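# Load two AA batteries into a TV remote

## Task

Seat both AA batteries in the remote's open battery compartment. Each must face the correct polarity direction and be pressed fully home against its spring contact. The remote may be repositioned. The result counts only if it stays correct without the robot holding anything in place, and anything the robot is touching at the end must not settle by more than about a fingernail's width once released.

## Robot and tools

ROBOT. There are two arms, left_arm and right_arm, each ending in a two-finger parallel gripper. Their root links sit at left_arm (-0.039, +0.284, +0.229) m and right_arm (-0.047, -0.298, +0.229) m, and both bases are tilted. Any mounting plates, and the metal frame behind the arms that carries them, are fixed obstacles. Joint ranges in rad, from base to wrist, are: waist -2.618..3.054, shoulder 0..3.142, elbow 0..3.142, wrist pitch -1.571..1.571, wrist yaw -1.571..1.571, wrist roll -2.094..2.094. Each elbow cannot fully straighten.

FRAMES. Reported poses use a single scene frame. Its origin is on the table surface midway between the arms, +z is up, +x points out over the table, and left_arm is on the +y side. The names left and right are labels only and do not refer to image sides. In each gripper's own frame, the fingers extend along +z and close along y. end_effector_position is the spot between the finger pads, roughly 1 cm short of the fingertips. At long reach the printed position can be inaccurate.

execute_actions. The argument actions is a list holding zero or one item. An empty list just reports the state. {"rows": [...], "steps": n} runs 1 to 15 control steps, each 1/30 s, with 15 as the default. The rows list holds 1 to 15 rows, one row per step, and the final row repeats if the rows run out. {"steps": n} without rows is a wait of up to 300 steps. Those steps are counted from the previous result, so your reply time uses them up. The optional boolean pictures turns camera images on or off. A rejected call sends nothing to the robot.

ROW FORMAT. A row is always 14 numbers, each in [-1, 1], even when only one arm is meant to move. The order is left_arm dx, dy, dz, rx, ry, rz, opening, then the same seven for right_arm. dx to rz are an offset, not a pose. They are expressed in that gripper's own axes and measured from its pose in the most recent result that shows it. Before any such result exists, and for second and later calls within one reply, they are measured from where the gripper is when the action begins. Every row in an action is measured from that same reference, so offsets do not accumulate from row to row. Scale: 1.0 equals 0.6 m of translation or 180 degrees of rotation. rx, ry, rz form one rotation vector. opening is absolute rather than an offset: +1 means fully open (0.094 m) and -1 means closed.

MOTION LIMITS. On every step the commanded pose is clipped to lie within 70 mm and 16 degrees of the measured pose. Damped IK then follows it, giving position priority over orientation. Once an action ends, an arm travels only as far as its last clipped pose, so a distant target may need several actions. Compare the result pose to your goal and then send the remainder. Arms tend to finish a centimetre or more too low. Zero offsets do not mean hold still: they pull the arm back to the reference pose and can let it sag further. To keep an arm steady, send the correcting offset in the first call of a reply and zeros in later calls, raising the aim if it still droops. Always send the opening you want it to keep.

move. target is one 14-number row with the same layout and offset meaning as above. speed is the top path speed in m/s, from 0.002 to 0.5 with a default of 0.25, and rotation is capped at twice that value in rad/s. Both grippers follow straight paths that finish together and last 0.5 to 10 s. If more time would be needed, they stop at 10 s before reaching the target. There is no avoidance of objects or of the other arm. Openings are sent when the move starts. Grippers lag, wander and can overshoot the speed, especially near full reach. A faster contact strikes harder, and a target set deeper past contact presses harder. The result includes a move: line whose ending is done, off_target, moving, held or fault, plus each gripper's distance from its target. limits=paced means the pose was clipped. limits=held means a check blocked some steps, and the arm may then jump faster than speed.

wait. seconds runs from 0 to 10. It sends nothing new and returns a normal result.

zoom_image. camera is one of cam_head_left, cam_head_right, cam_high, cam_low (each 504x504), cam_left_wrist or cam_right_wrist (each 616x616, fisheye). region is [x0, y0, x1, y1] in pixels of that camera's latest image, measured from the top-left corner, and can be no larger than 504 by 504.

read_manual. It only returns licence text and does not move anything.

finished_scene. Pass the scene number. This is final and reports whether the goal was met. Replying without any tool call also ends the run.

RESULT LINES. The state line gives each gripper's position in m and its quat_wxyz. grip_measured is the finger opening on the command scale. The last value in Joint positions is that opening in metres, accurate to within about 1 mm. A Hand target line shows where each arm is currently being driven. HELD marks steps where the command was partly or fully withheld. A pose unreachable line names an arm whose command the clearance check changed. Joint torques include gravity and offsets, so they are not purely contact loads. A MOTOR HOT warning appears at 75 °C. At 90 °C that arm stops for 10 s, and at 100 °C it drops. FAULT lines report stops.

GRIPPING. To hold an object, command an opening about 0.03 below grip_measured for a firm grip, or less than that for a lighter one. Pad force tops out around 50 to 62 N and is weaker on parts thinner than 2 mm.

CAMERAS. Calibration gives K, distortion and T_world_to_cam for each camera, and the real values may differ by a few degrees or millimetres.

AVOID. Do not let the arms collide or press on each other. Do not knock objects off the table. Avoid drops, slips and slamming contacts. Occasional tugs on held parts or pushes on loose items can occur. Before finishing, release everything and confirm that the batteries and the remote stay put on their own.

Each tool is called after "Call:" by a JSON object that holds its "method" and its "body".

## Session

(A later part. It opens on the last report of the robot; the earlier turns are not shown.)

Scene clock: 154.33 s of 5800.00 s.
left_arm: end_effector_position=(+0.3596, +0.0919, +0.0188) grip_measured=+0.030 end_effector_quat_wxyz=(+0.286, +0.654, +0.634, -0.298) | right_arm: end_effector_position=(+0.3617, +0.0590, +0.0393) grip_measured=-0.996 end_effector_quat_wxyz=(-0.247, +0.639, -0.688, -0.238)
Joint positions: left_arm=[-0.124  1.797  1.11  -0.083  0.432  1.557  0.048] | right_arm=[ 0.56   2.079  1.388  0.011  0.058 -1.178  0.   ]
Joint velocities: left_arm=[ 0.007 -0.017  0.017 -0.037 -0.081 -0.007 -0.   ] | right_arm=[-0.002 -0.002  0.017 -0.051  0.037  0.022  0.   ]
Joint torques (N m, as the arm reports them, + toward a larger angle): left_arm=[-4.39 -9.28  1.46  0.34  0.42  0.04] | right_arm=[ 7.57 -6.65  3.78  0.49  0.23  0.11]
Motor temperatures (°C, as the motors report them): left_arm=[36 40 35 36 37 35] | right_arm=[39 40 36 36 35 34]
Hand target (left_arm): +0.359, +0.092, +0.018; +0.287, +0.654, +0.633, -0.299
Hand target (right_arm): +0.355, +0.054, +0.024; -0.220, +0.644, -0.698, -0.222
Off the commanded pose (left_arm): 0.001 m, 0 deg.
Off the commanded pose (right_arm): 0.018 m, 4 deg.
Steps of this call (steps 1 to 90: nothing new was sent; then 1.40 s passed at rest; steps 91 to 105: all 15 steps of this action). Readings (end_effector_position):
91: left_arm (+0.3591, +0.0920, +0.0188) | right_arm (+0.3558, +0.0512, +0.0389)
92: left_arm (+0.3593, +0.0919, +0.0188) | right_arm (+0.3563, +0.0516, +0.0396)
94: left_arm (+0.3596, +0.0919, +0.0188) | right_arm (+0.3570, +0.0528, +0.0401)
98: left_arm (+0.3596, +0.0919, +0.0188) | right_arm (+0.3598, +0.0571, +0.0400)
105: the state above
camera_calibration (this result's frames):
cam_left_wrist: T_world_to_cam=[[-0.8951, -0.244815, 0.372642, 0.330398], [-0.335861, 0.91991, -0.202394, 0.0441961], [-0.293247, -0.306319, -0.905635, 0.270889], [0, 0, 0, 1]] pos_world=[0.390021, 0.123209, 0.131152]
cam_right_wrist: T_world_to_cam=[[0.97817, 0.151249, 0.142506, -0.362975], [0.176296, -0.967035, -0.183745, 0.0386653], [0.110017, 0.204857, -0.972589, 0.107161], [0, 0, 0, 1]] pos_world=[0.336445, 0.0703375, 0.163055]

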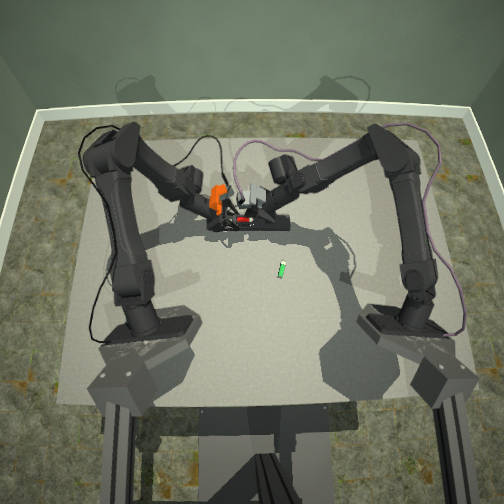

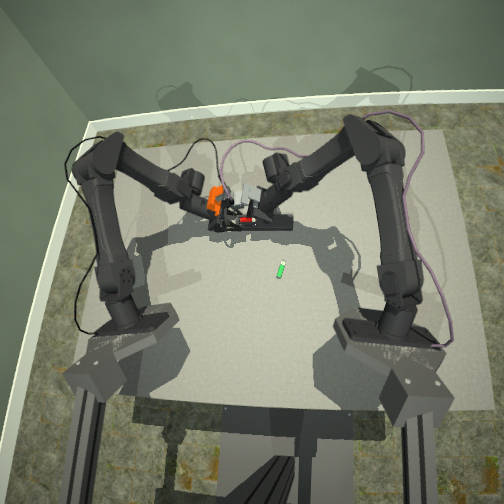

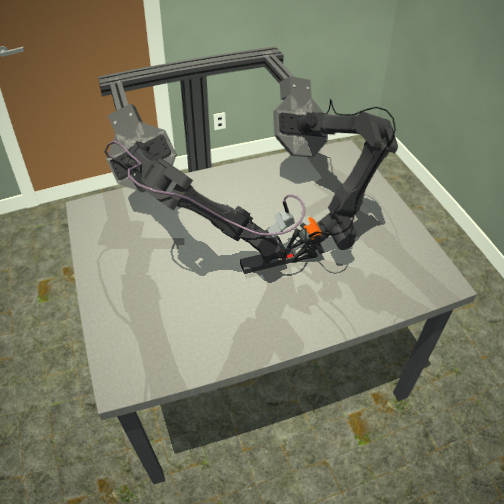

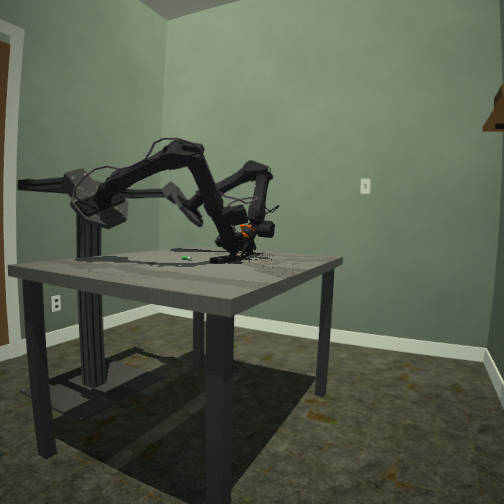

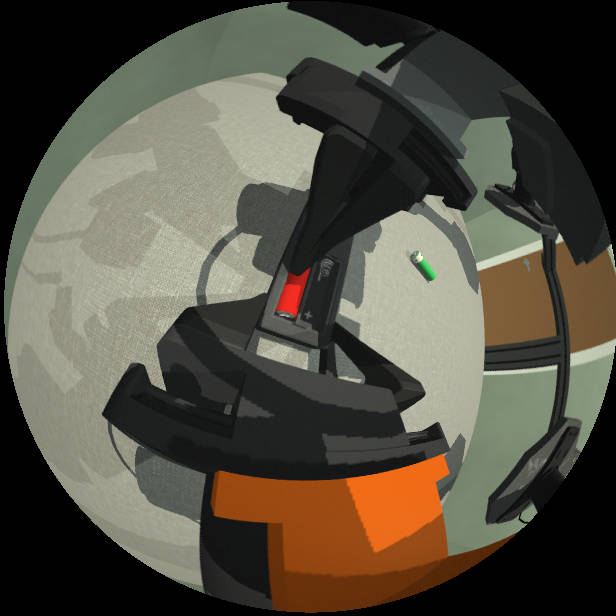

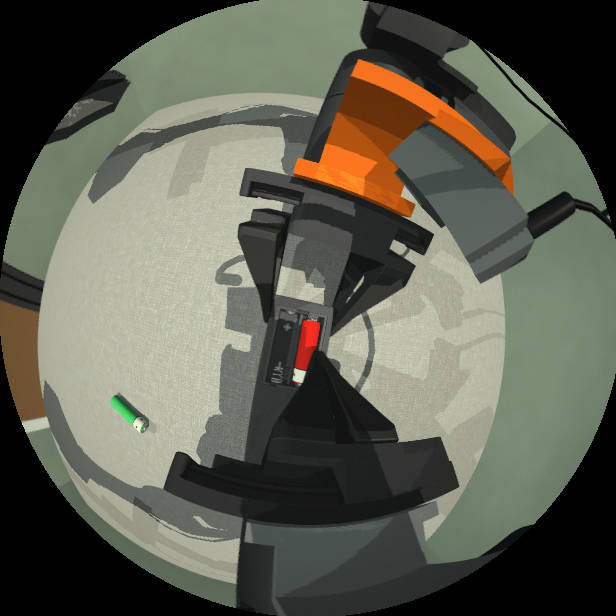

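Call:
{"method": "move", "body": {"target": [0,0,-0.05,0,0,0,0.7,0,0,-0.07,0,0,0,-1], "speed": 0.12}}

Call:
{"method": "zoom_image", "body": {"camera": "cam_left_wrist", "region": [250,180,400,330]}}

Call:
{"method": "move", "body": {"target": [0,0,-0.14,0,0,0,0.7,0.106,0.264,-0.115,0.2246,0.1354,0.534,-0.2], "speed": 0.35}}

Scene clock: 162.97 s of 5800.00 s.
left_arm: end_effector_position=(+0.3753, +0.1162, +0.0359) grip_measured=+0.697 end_effector_quat_wxyz=(+0.290, +0.655, +0.639, -0.279) | right_arm: end_effector_position=(+0.3684, +0.0310, +0.0665) grip_measured=-0.996 end_effector_quat_wxyz=(-0.252, +0.635, -0.693, -0.230)
Joint positions: left_arm=[-0.089  1.71   1.11  -0.148  0.434  1.577  0.08 ] | right_arm=[ 0.555  1.938  1.292 -0.016  0.066 -1.177  0.   ]
Joint velocities: left_arm=[-0.017 -0.007  0.007  0.007  0.007 -0.051 -0.   ] | right_arm=[-0.002 -0.012  0.012  0.007  0.022  0.051 -0.001]
Joint torques (N m, as the arm reports them, + toward a larger angle): left_arm=[ -3.91 -10.42  -0.12   0.23   0.57   0.11] | right_arm=[ 8.25 -9.95  1.83  0.54 -0.42  0.02]
Motor temperatures (°C, as the motors report them): left_arm=[36 41 35 36 38 35] | right_arm=[39 40 36 36 35 34]
Hand target (left_arm): +0.361, +0.115, +0.039; +0.286, +0.654, +0.634, -0.297
Hand target (right_arm): +0.360, +0.032, +0.071; -0.247, +0.639, -0.688, -0.238
Off the commanded pose (left_arm): 0.015 m, 2 deg.
Off the commanded pose (right_arm): 0.010 m, 1 deg.
After step 90, 4.70 s passed at rest.
move: off_target (left_arm)
camera_calibration (this result's frames):
cam_left_wrist: T_world_to_cam=[[-0.90041, -0.268716, 0.34213, 0.349885], [-0.346865, 0.918099, -0.191778, 0.0345317], [-0.262575, -0.291351, -0.919874, 0.285705], [0, 0, 0, 1]] pos_world=[0.402037, 0.145557, 0.149729]
cam_right_wrist: T_world_to_cam=[[0.978722, 0.135727, 0.153889, -0.369617], [0.162368, -0.970838, -0.176384, 0.0200863], [0.125461, 0.197617, -0.972218, 0.133132], [0, 0, 0, 1]] pos_world=[0.341788, 0.0433584, 0.189857]

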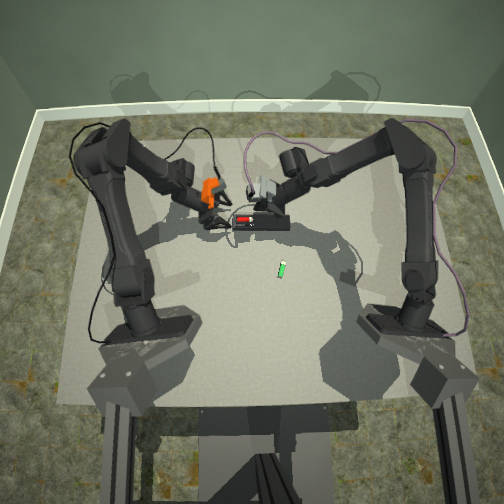

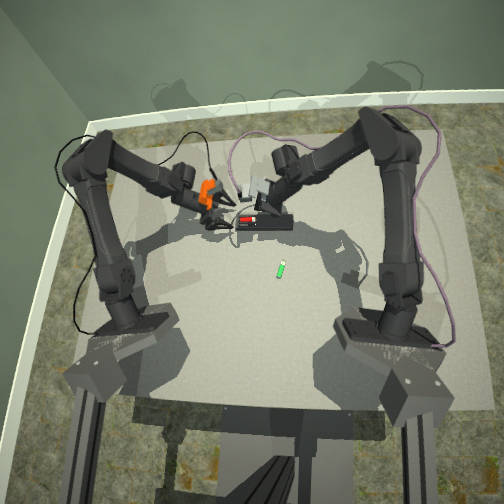

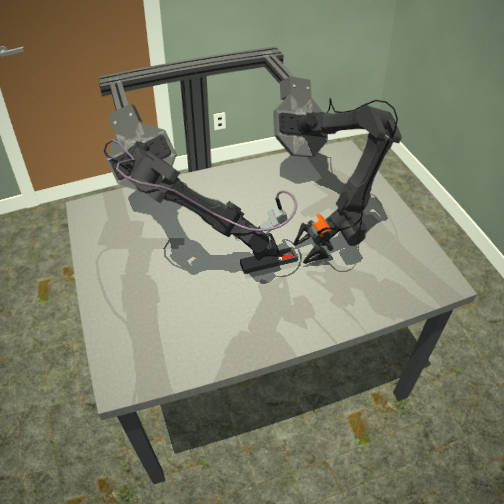

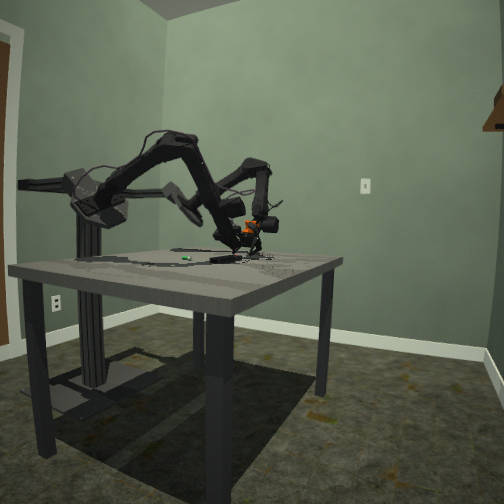

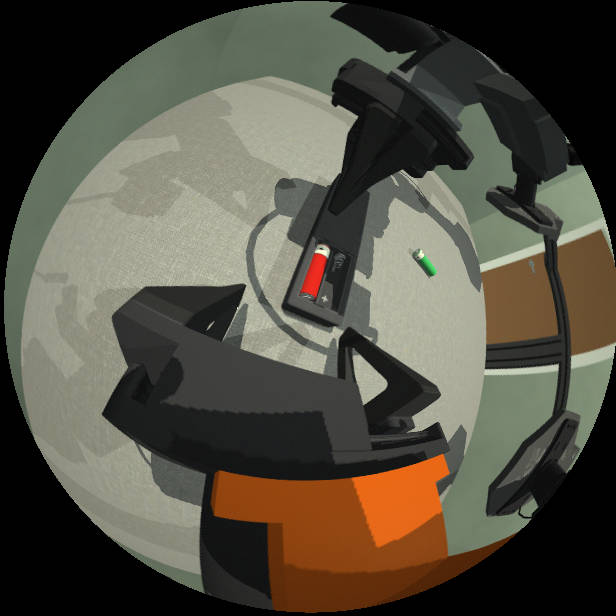

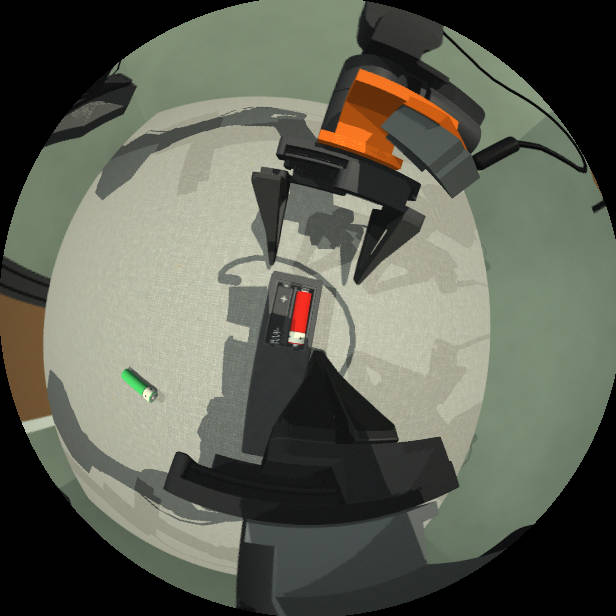

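Region (250, 180, 400, 330) of cam_left_wrist's 616x616 image, scaled by 3.360, with more detail than that image has.

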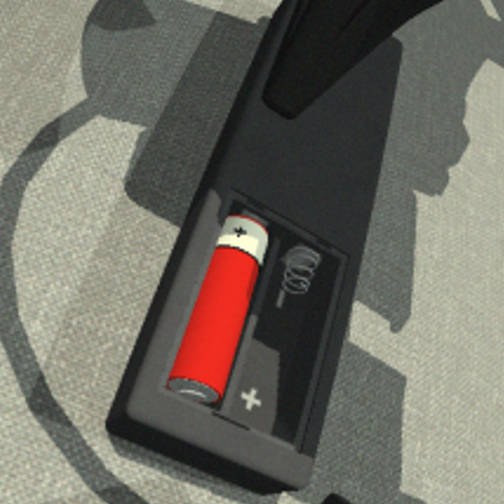

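Scene clock: 166.50 s of 5800.00 s.
left_arm: end_effector_position=(+0.3853, +0.1799, +0.0891) grip_measured=+0.697 end_effector_quat_wxyz=(+0.288, +0.659, +0.642, -0.265) | right_arm: end_effector_position=(+0.2018, -0.0569, +0.0715) grip_measured=-0.202 end_effector_quat_wxyz=(+0.047, +0.159, +0.986, -0.009)
Joint positions: left_arm=[ 0.028  1.479  1.11  -0.4    0.495  1.667  0.08 ] | right_arm=[ 0.899  1.95   0.922 -0.216  0.931  1.152  0.038]
Joint velocities: left_arm=[ 0.007 -0.002 -0.002 -0.066  0.022  0.037 -0.001] | right_arm=[ 0.017  0.017 -0.007 -0.007  0.051 -0.051  0.001]
Joint torques (N m, as the arm reports them, + toward a larger angle): left_arm=[ -2.25 -10.79   1.19   0.13   0.56   0.11] | right_arm=[ 8.68 -4.91  3.53  0.13  0.26  0.08]
Motor temperatures (°C, as the motors report them): left_arm=[36 41 35 36 38 35] | right_arm=[39 40 36 36 35 34]
Hand target (left_arm): +0.376, +0.179, +0.093; +0.289, +0.657, +0.639, -0.278
Hand target (right_arm): +0.204, -0.050, +0.076; +0.054, +0.159, +0.986, -0.007
Off the commanded pose (left_arm): 0.011 m, 2 deg.
Off the commanded pose (right_arm): 0.011 m, 0 deg.
move: off_target (left_arm, right_arm)
camera_calibration (this result's frames):
cam_left_wrist: T_world_to_cam=[[-0.904128, -0.282335, 0.320685, 0.363598], [-0.349573, 0.920369, -0.175269, -0.0110482], [-0.245664, -0.270569, -0.930828, 0.346507], [0, 0, 0, 1]] pos_world=[0.410001, 0.206579, 0.204001]
cam_right_wrist: T_world_to_cam=[[-0.0488462, -0.998799, 0.00392752, -0.0418802], [-0.917816, 0.0464361, 0.39428, 0.197741], [-0.393989, 0.0156543, -0.918982, 0.266949], [0, 0, 0, 1]] pos_world=[0.284619, -0.0551912, 0.167521]

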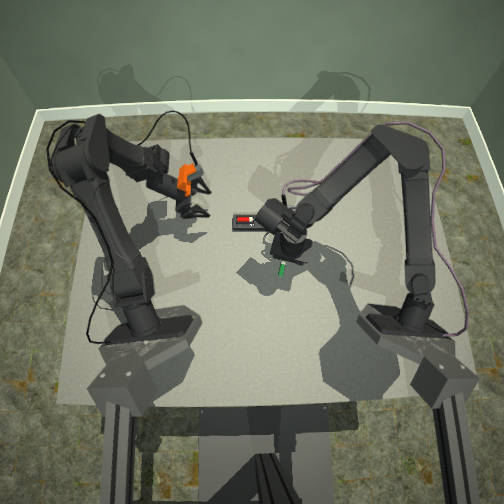

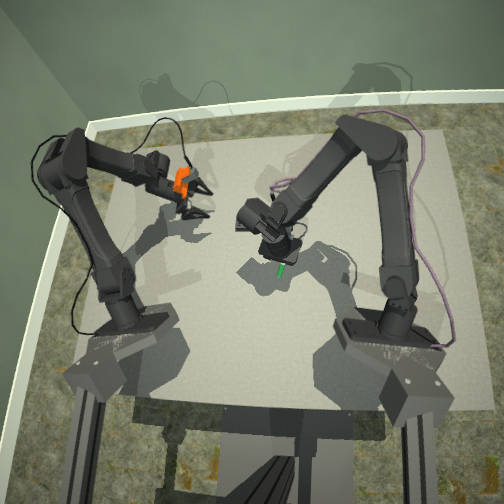

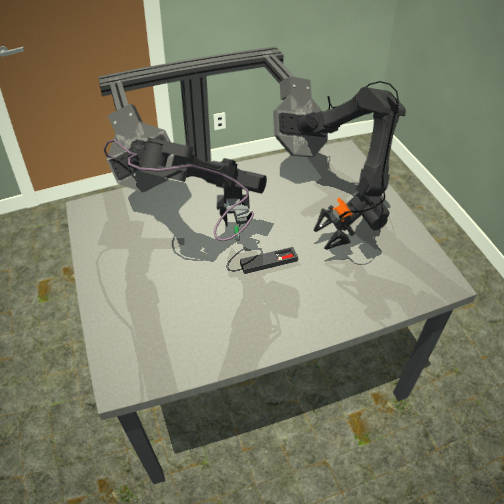

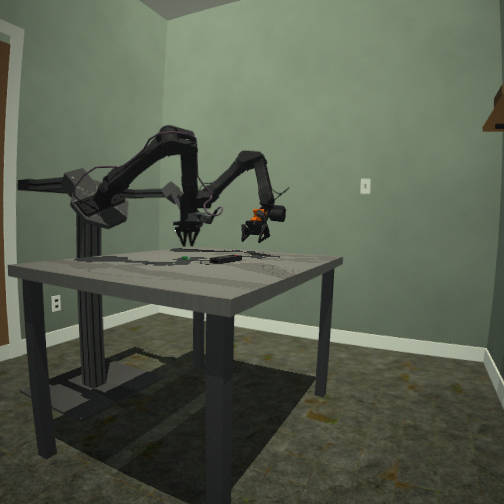

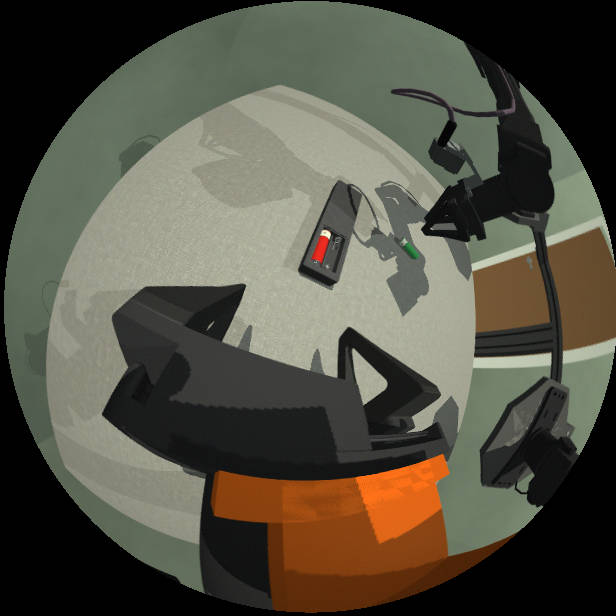

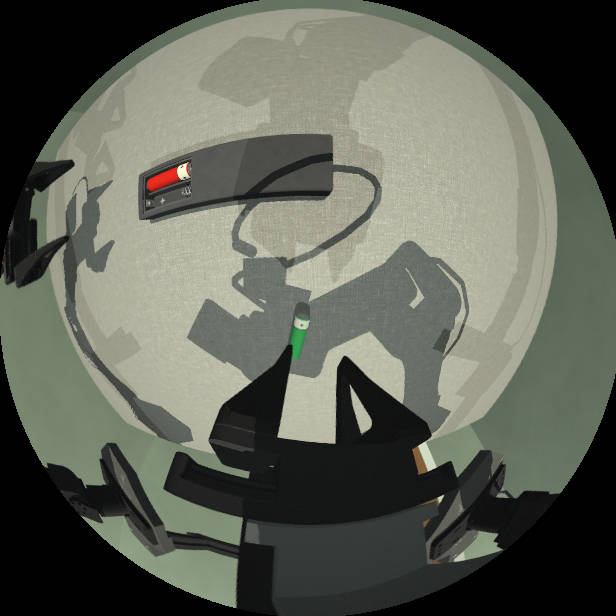

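Call:
{"method": "move", "body": {"target": [0,0,0,0,0,0,-0.88,0.025,0.030,0.055,0,0,-0.017,-0.2], "speed": 0.15}}

Scene clock: 170.17 s of 5800.00 s.
left_arm: end_effector_position=(+0.3852, +0.1799, +0.0891) grip_measured=-0.877 end_effector_quat_wxyz=(+0.288, +0.659, +0.642, -0.265) | right_arm: end_effector_position=(+0.1921, -0.0448, +0.0367) grip_measured=-0.202 end_effector_quat_wxyz=(+0.044, +0.133, +0.990, -0.019)
Joint positions: left_arm=[ 0.028  1.479  1.11  -0.401  0.495  1.667  0.006] | right_arm=[ 0.854  2.088  0.959 -0.086  0.921  1.049  0.038]
Joint velocities: left_arm=[-0.007  0.002 -0.002 -0.007 -0.066  0.022 -0.001] | right_arm=[-0.017  0.002 -0.012  0.051 -0.007 -0.007 -0.001]
Joint torques (N m, as the arm reports them, + toward a larger angle): left_arm=[-2.66 -9.71  2.58  0.27  0.35  0.02] | right_arm=[ 7.95 -5.55  3.03  0.25  0.03 -0.12]
Motor temperatures (°C, as the motors report them): left_arm=[36 41 35 36 38 35] | right_arm=[39 40 36 36 35 34]
Hand target (left_arm): +0.385, +0.180, +0.089; +0.288, +0.659, +0.642, -0.265
Hand target (right_arm): +0.196, -0.036, +0.038; +0.046, +0.133, +0.990, -0.010
Off the commanded pose (left_arm): 0.000 m, 0 deg.
Off the commanded pose (right_arm): 0.010 m, 1 deg.
move: done
camera_calibration (this result's frames):
cam_left_wrist: T_world_to_cam=[[-0.904045, -0.282223, 0.32102, 0.363435], [-0.34953, 0.920405, -0.175165, -0.0111059], [-0.246033, -0.270563, -0.930733, 0.346619], [0, 0, 0, 1]] pos_world=[0.40996, 0.206574, 0.203994]
cam_right_wrist: T_world_to_cam=[[0.00390037, -0.999674, 0.0252227, -0.0410554], [-0.915258, 0.00659234, 0.402813, 0.199414], [-0.402848, -0.0246564, -0.914935, 0.230698], [0, 0, 0, 1]] pos_world=[0.275611, -0.0366684, 0.131783]

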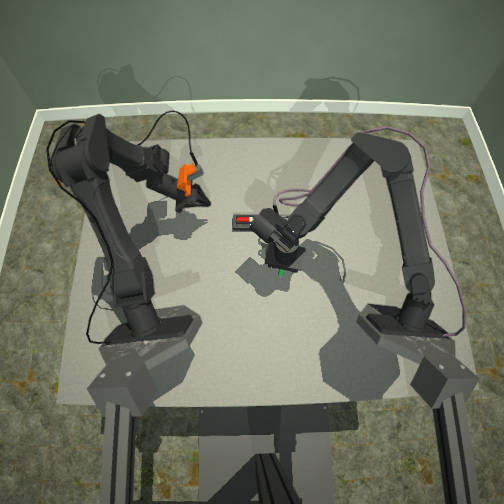

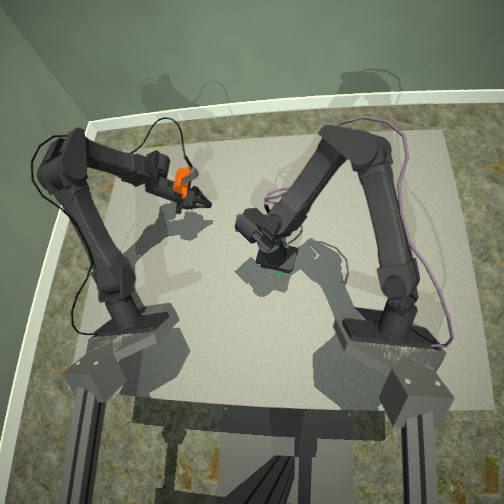

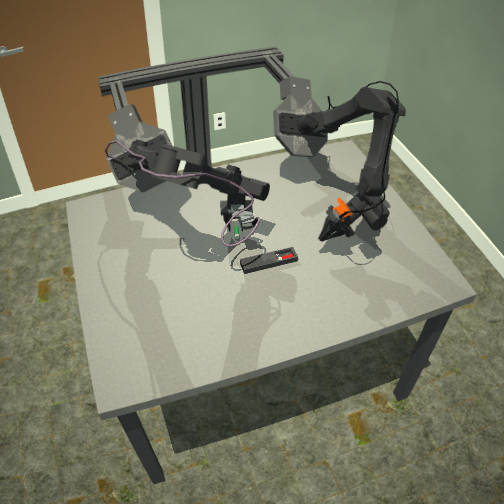

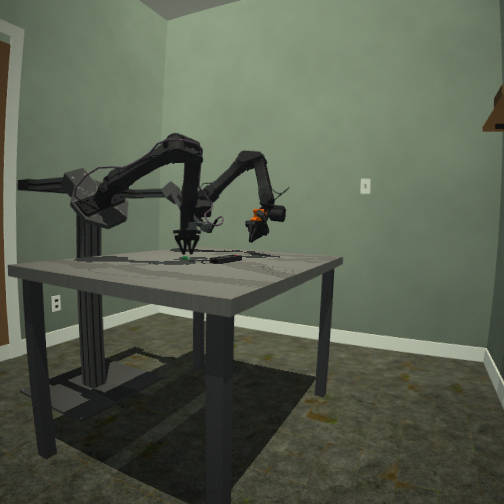

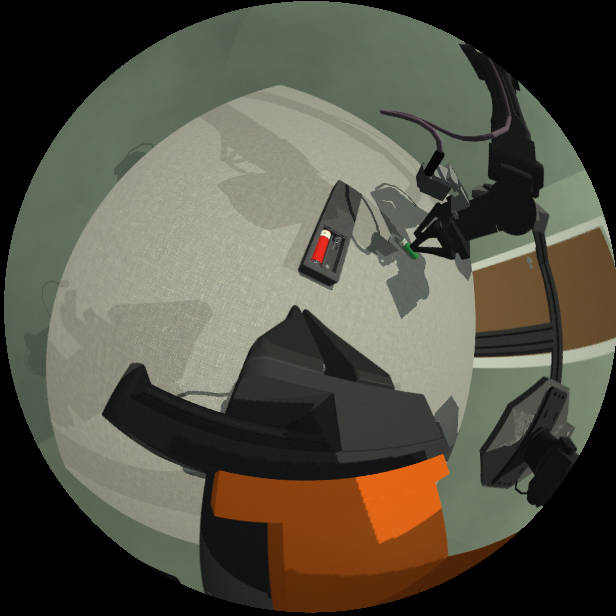

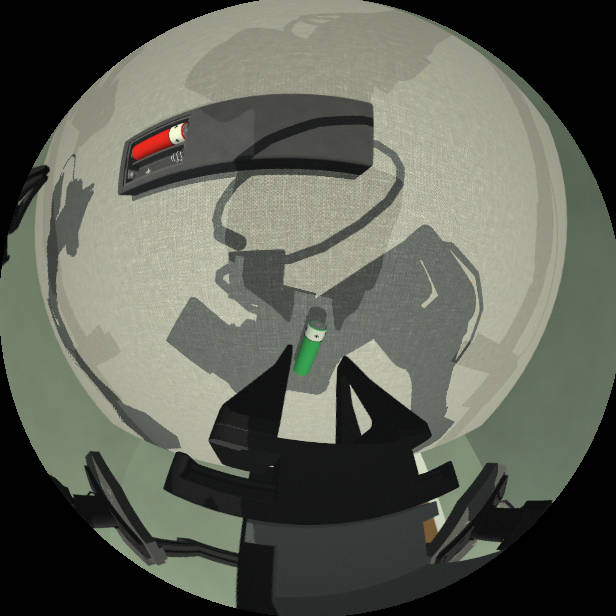

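Call:
{"method": "move", "body": {"target": [0,0,0,0,0,0,-0.88,-0.008,0.023,0.030,0,0,0,-0.2], "speed": 0.08}}

Scene clock: 172.77 s of 5800.00 s.
left_arm: end_effector_position=(+0.3852, +0.1799, +0.0891) grip_measured=-0.877 end_effector_quat_wxyz=(+0.288, +0.659, +0.642, -0.265) | right_arm: end_effector_position=(+0.1995, -0.0415, +0.0191) grip_measured=-0.202 end_effector_quat_wxyz=(+0.042, +0.135, +0.990, -0.026)
Joint positions: left_arm=[ 0.028  1.479  1.11  -0.401  0.495  1.667  0.006] | right_arm=[ 0.812  2.14   1.009 -0.056  0.913  1.007  0.038]
Joint velocities: left_arm=[ 0.002 -0.002  0.002  0.022 -0.037 -0.066 -0.001] | right_arm=[-0.002 -0.017  0.002  0.051 -0.007 -0.022  0.001]
Joint torques (N m, as the arm reports them, + toward a larger angle): left_arm=[-2.67 -9.7   2.58  0.27  0.35  0.02] | right_arm=[ 8.28 -5.59  2.79  0.3   0.03 -0.08]
Motor temperatures (°C, as the motors report them): left_arm=[36 41 35 36 38 35] | right_arm=[39 40 36 36 35 34]
Hand target (left_arm): +0.385, +0.180, +0.089; +0.288, +0.659, +0.642, -0.265
Hand target (right_arm): +0.202, -0.034, +0.019; +0.044, +0.133, +0.990, -0.019
Off the commanded pose (left_arm): 0.000 m, 0 deg.
Off the commanded pose (right_arm): 0.008 m, 1 deg.
move: done
camera_calibration (this result's frames):
cam_left_wrist: T_world_to_cam=[[-0.904045, -0.282223, 0.32102, 0.363435], [-0.34953, 0.920405, -0.175165, -0.0111059], [-0.246033, -0.270563, -0.930733, 0.346619], [0, 0, 0, 1]] pos_world=[0.40996, 0.206574, 0.203994]
cam_right_wrist: T_world_to_cam=[[-0.00155682, -0.999214, 0.0396087, -0.0365071], [-0.913126, 0.017568, 0.407299, 0.213273], [-0.407675, -0.0355336, -0.912435, 0.218065], [0, 0, 0, 1]] pos_world=[0.283588, -0.0324765, 0.11355]

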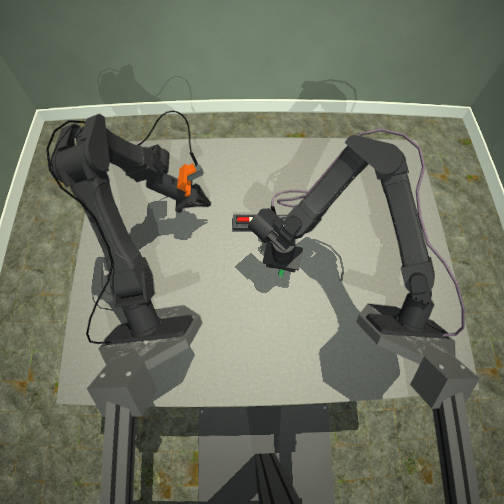

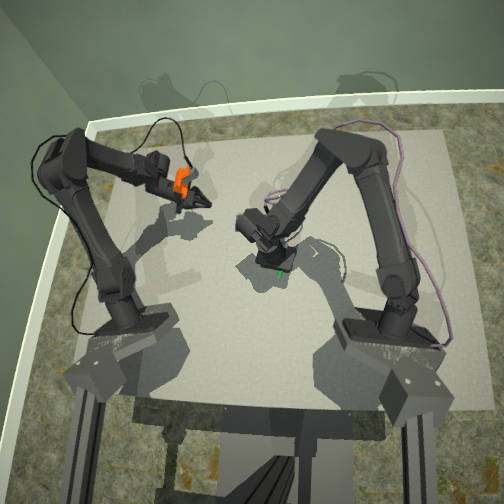

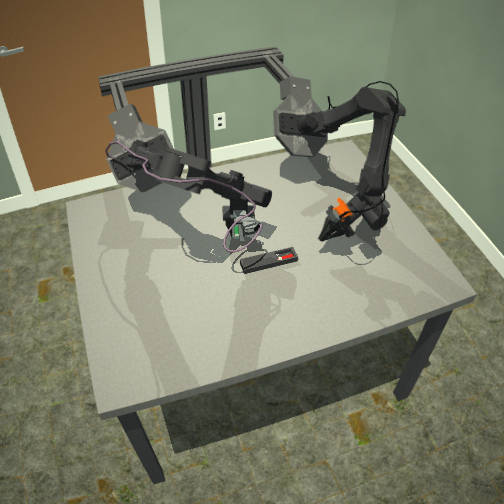

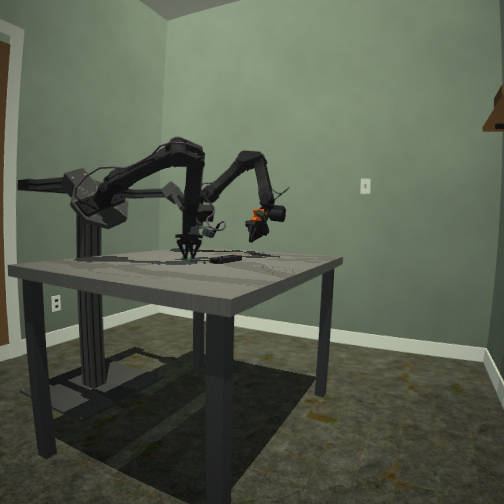

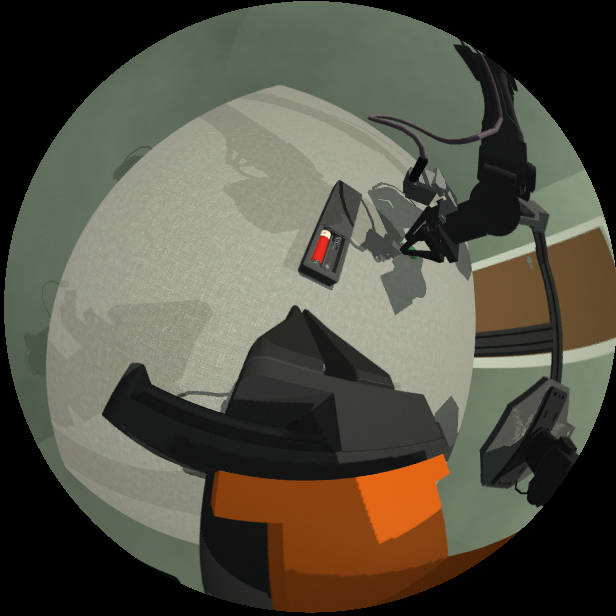

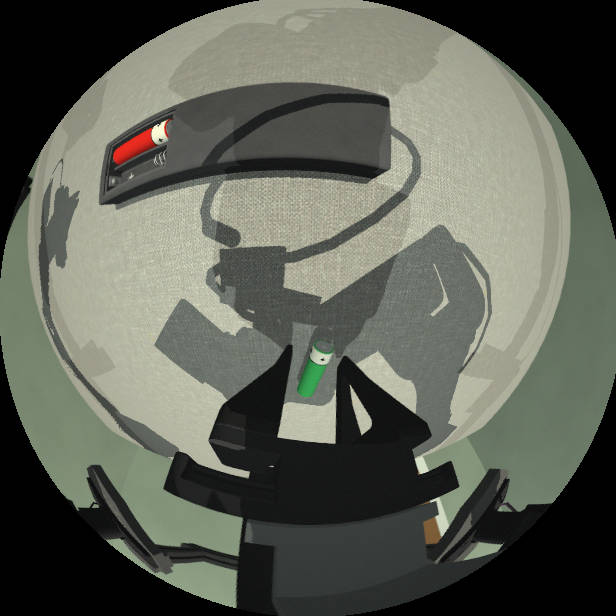

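Call:
{"method": "execute_actions", "body": {"actions": [{"rows":[[0,0,0,0,0,0,-0.88,0.001,0.012,0.003,0,0,0,-0.25],[0,0,0,0,0,0,-0.88,0.002,0.011,0.005,0,0,0,-0.3],[0,0,0,0,0,0,-0.88,0.003,0.010,0.007,0,0,0,-0.36],[0,0,0,0,0,0,-0.88,0.004,0.010,0.008,0,0,0,-0.42],[0,0,0,0,0,0,-0.88,0.004,0.010,0.008,0,0,0,-0.48],[0,0,0,0,0,0,-0.88,0.004,0.010,0.008,0,0,0,-0.54],[0,0,0,0,0,0,-0.88,0.004,0.010,0.008,0,0,0,-0.59],[0,0,0,0,0,0,-0.88,0.004,0.010,0.008,0,0,0,-0.63],[0,0,0,0,0,0,-0.88,0.004,0.010,0.008,0,0,0,-0.67],[0,0,0,0,0,0,-0.88,0.004,0.010,0.008,0,0,0,-0.70],[0,0,0,0,0,0,-0.88,0.004,0.010,0.008,0,0,0,-0.72],[0,0,0,0,0,0,-0.88,0.004,0.010,0.008,0,0,0,-0.74],[0,0,0,0,0,0,-0.88,0.004,0.010,0.008,0,0,0,-0.76]],"steps":15}]}}

Scene clock: 175.63 s of 5800.00 s.
left_arm: end_effector_position=(+0.3852, +0.1799, +0.0891) grip_measured=-0.877 end_effector_quat_wxyz=(+0.288, +0.659, +0.642, -0.265) | right_arm: end_effector_position=(+0.1987, -0.0405, +0.0152) grip_measured=-0.730 end_effector_quat_wxyz=(+0.041, +0.135, +0.990, -0.029)
Joint positions: left_arm=[ 0.028  1.479  1.11  -0.401  0.495  1.667  0.006] | right_arm=[ 0.807  2.156  1.019 -0.053  0.912  1.005  0.013]
Joint velocities: left_arm=[ 0.002  0.002 -0.007  0.022  0.022  0.066 -0.001] | right_arm=[ 0.012 -0.007 -0.002  0.037  0.007 -0.051 -0.   ]
Joint torques (N m, as the arm reports them, + toward a larger angle): left_arm=[-2.66 -9.68  2.59  0.27  0.35  0.01] | right_arm=[ 8.04 -5.36  2.6   0.21  0.07  0.  ]
Motor temperatures (°C, as the motors report them): left_arm=[36 41 35 36 38 35] | right_arm=[39 39 36 36 35 34]
Hand target (left_arm): +0.385, +0.180, +0.089; +0.288, +0.659, +0.642, -0.265
Hand target (right_arm): +0.199, -0.035, +0.014; +0.042, +0.135, +0.990, -0.026
Off the commanded pose (left_arm): 0.000 m, 0 deg.
Off the commanded pose (right_arm): 0.005 m, 0 deg.
Steps of this call (steps 1 to 71: nothing new was sent; steps 72 to 86: all 15 steps of this action). Readings (end_effector_position):
72: left_arm (+0.3852, +0.1799, +0.0891) | right_arm (+0.1997, -0.0411, +0.0189)
73: left_arm (+0.3852, +0.1799, +0.0891) | right_arm (+0.1997, -0.0405, +0.0183)
75: left_arm (+0.3852, +0.1799, +0.0891) | right_arm (+0.1993, -0.0400, +0.0168)
79: left_arm (+0.3852, +0.1799, +0.0891) | right_arm (+0.1986, -0.0405, +0.0153)
86: the state above
camera_calibration (this result's frames):
cam_left_wrist: T_world_to_cam=[[-0.904045, -0.282223, 0.32102, 0.363435], [-0.34953, 0.920405, -0.175165, -0.0111059], [-0.246033, -0.270563, -0.930733, 0.346619], [0, 0, 0, 1]] pos_world=[0.40996, 0.206574, 0.203994]
cam_right_wrist: T_world_to_cam=[[-0.00117007, -0.999044, 0.0436905, -0.035537], [-0.911808, 0.0190059, 0.410176, 0.213836], [-0.410615, -0.0393575, -0.910959, 0.214637], [0, 0, 0, 1]] pos_world=[0.283069, -0.0311196, 0.109368]

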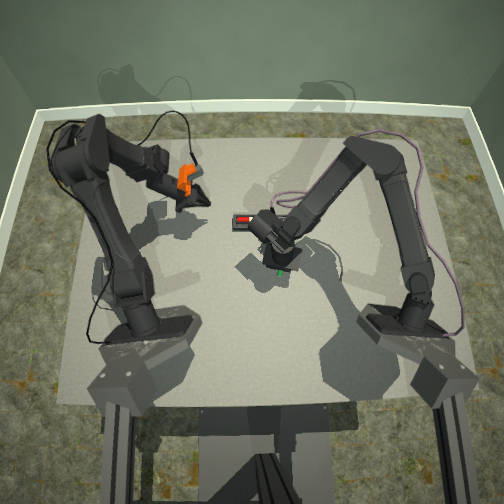

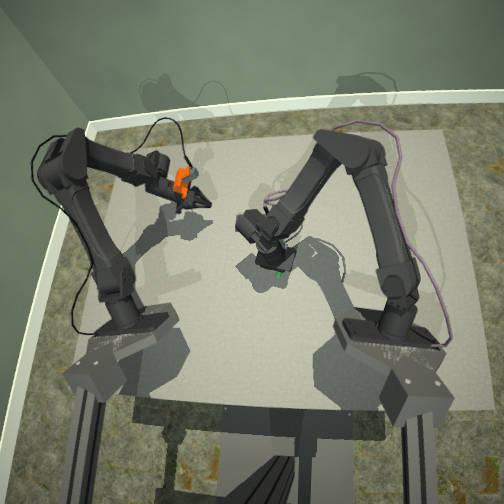

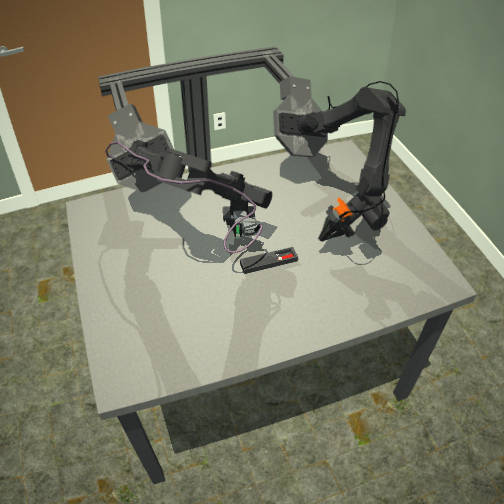

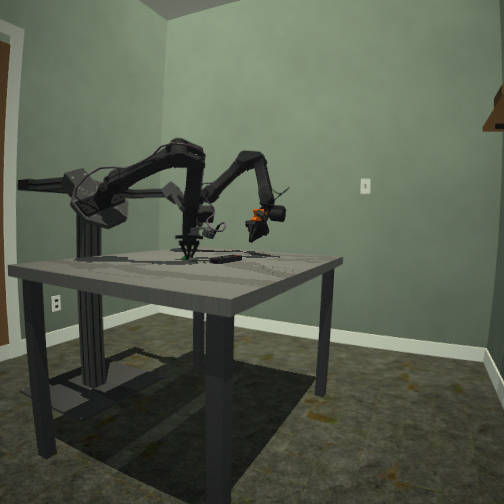

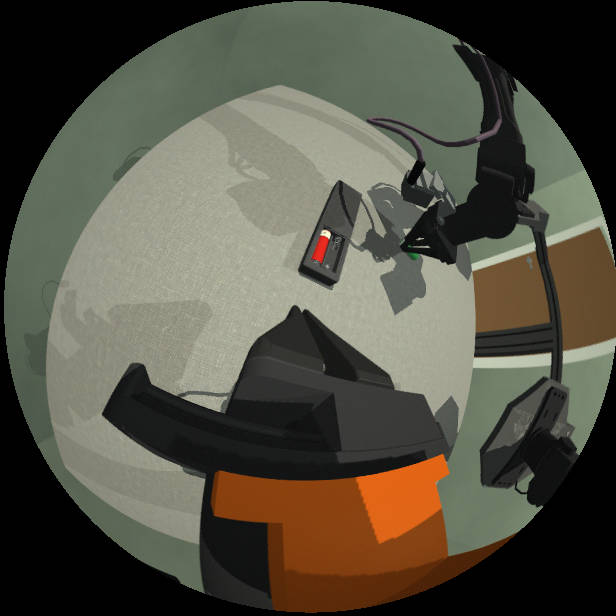

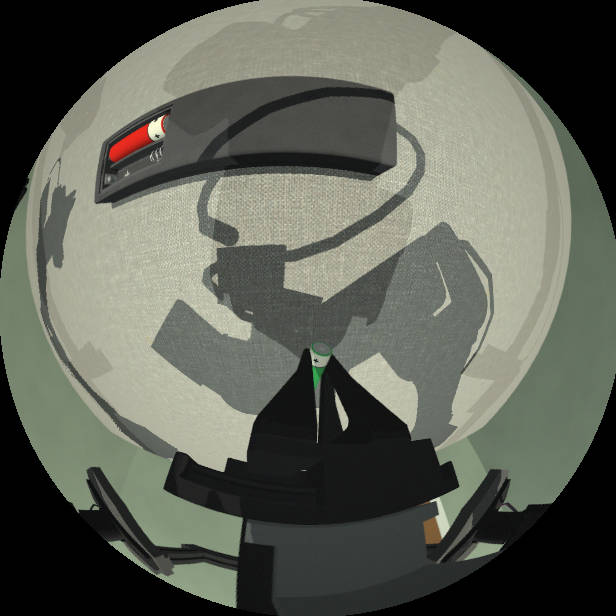

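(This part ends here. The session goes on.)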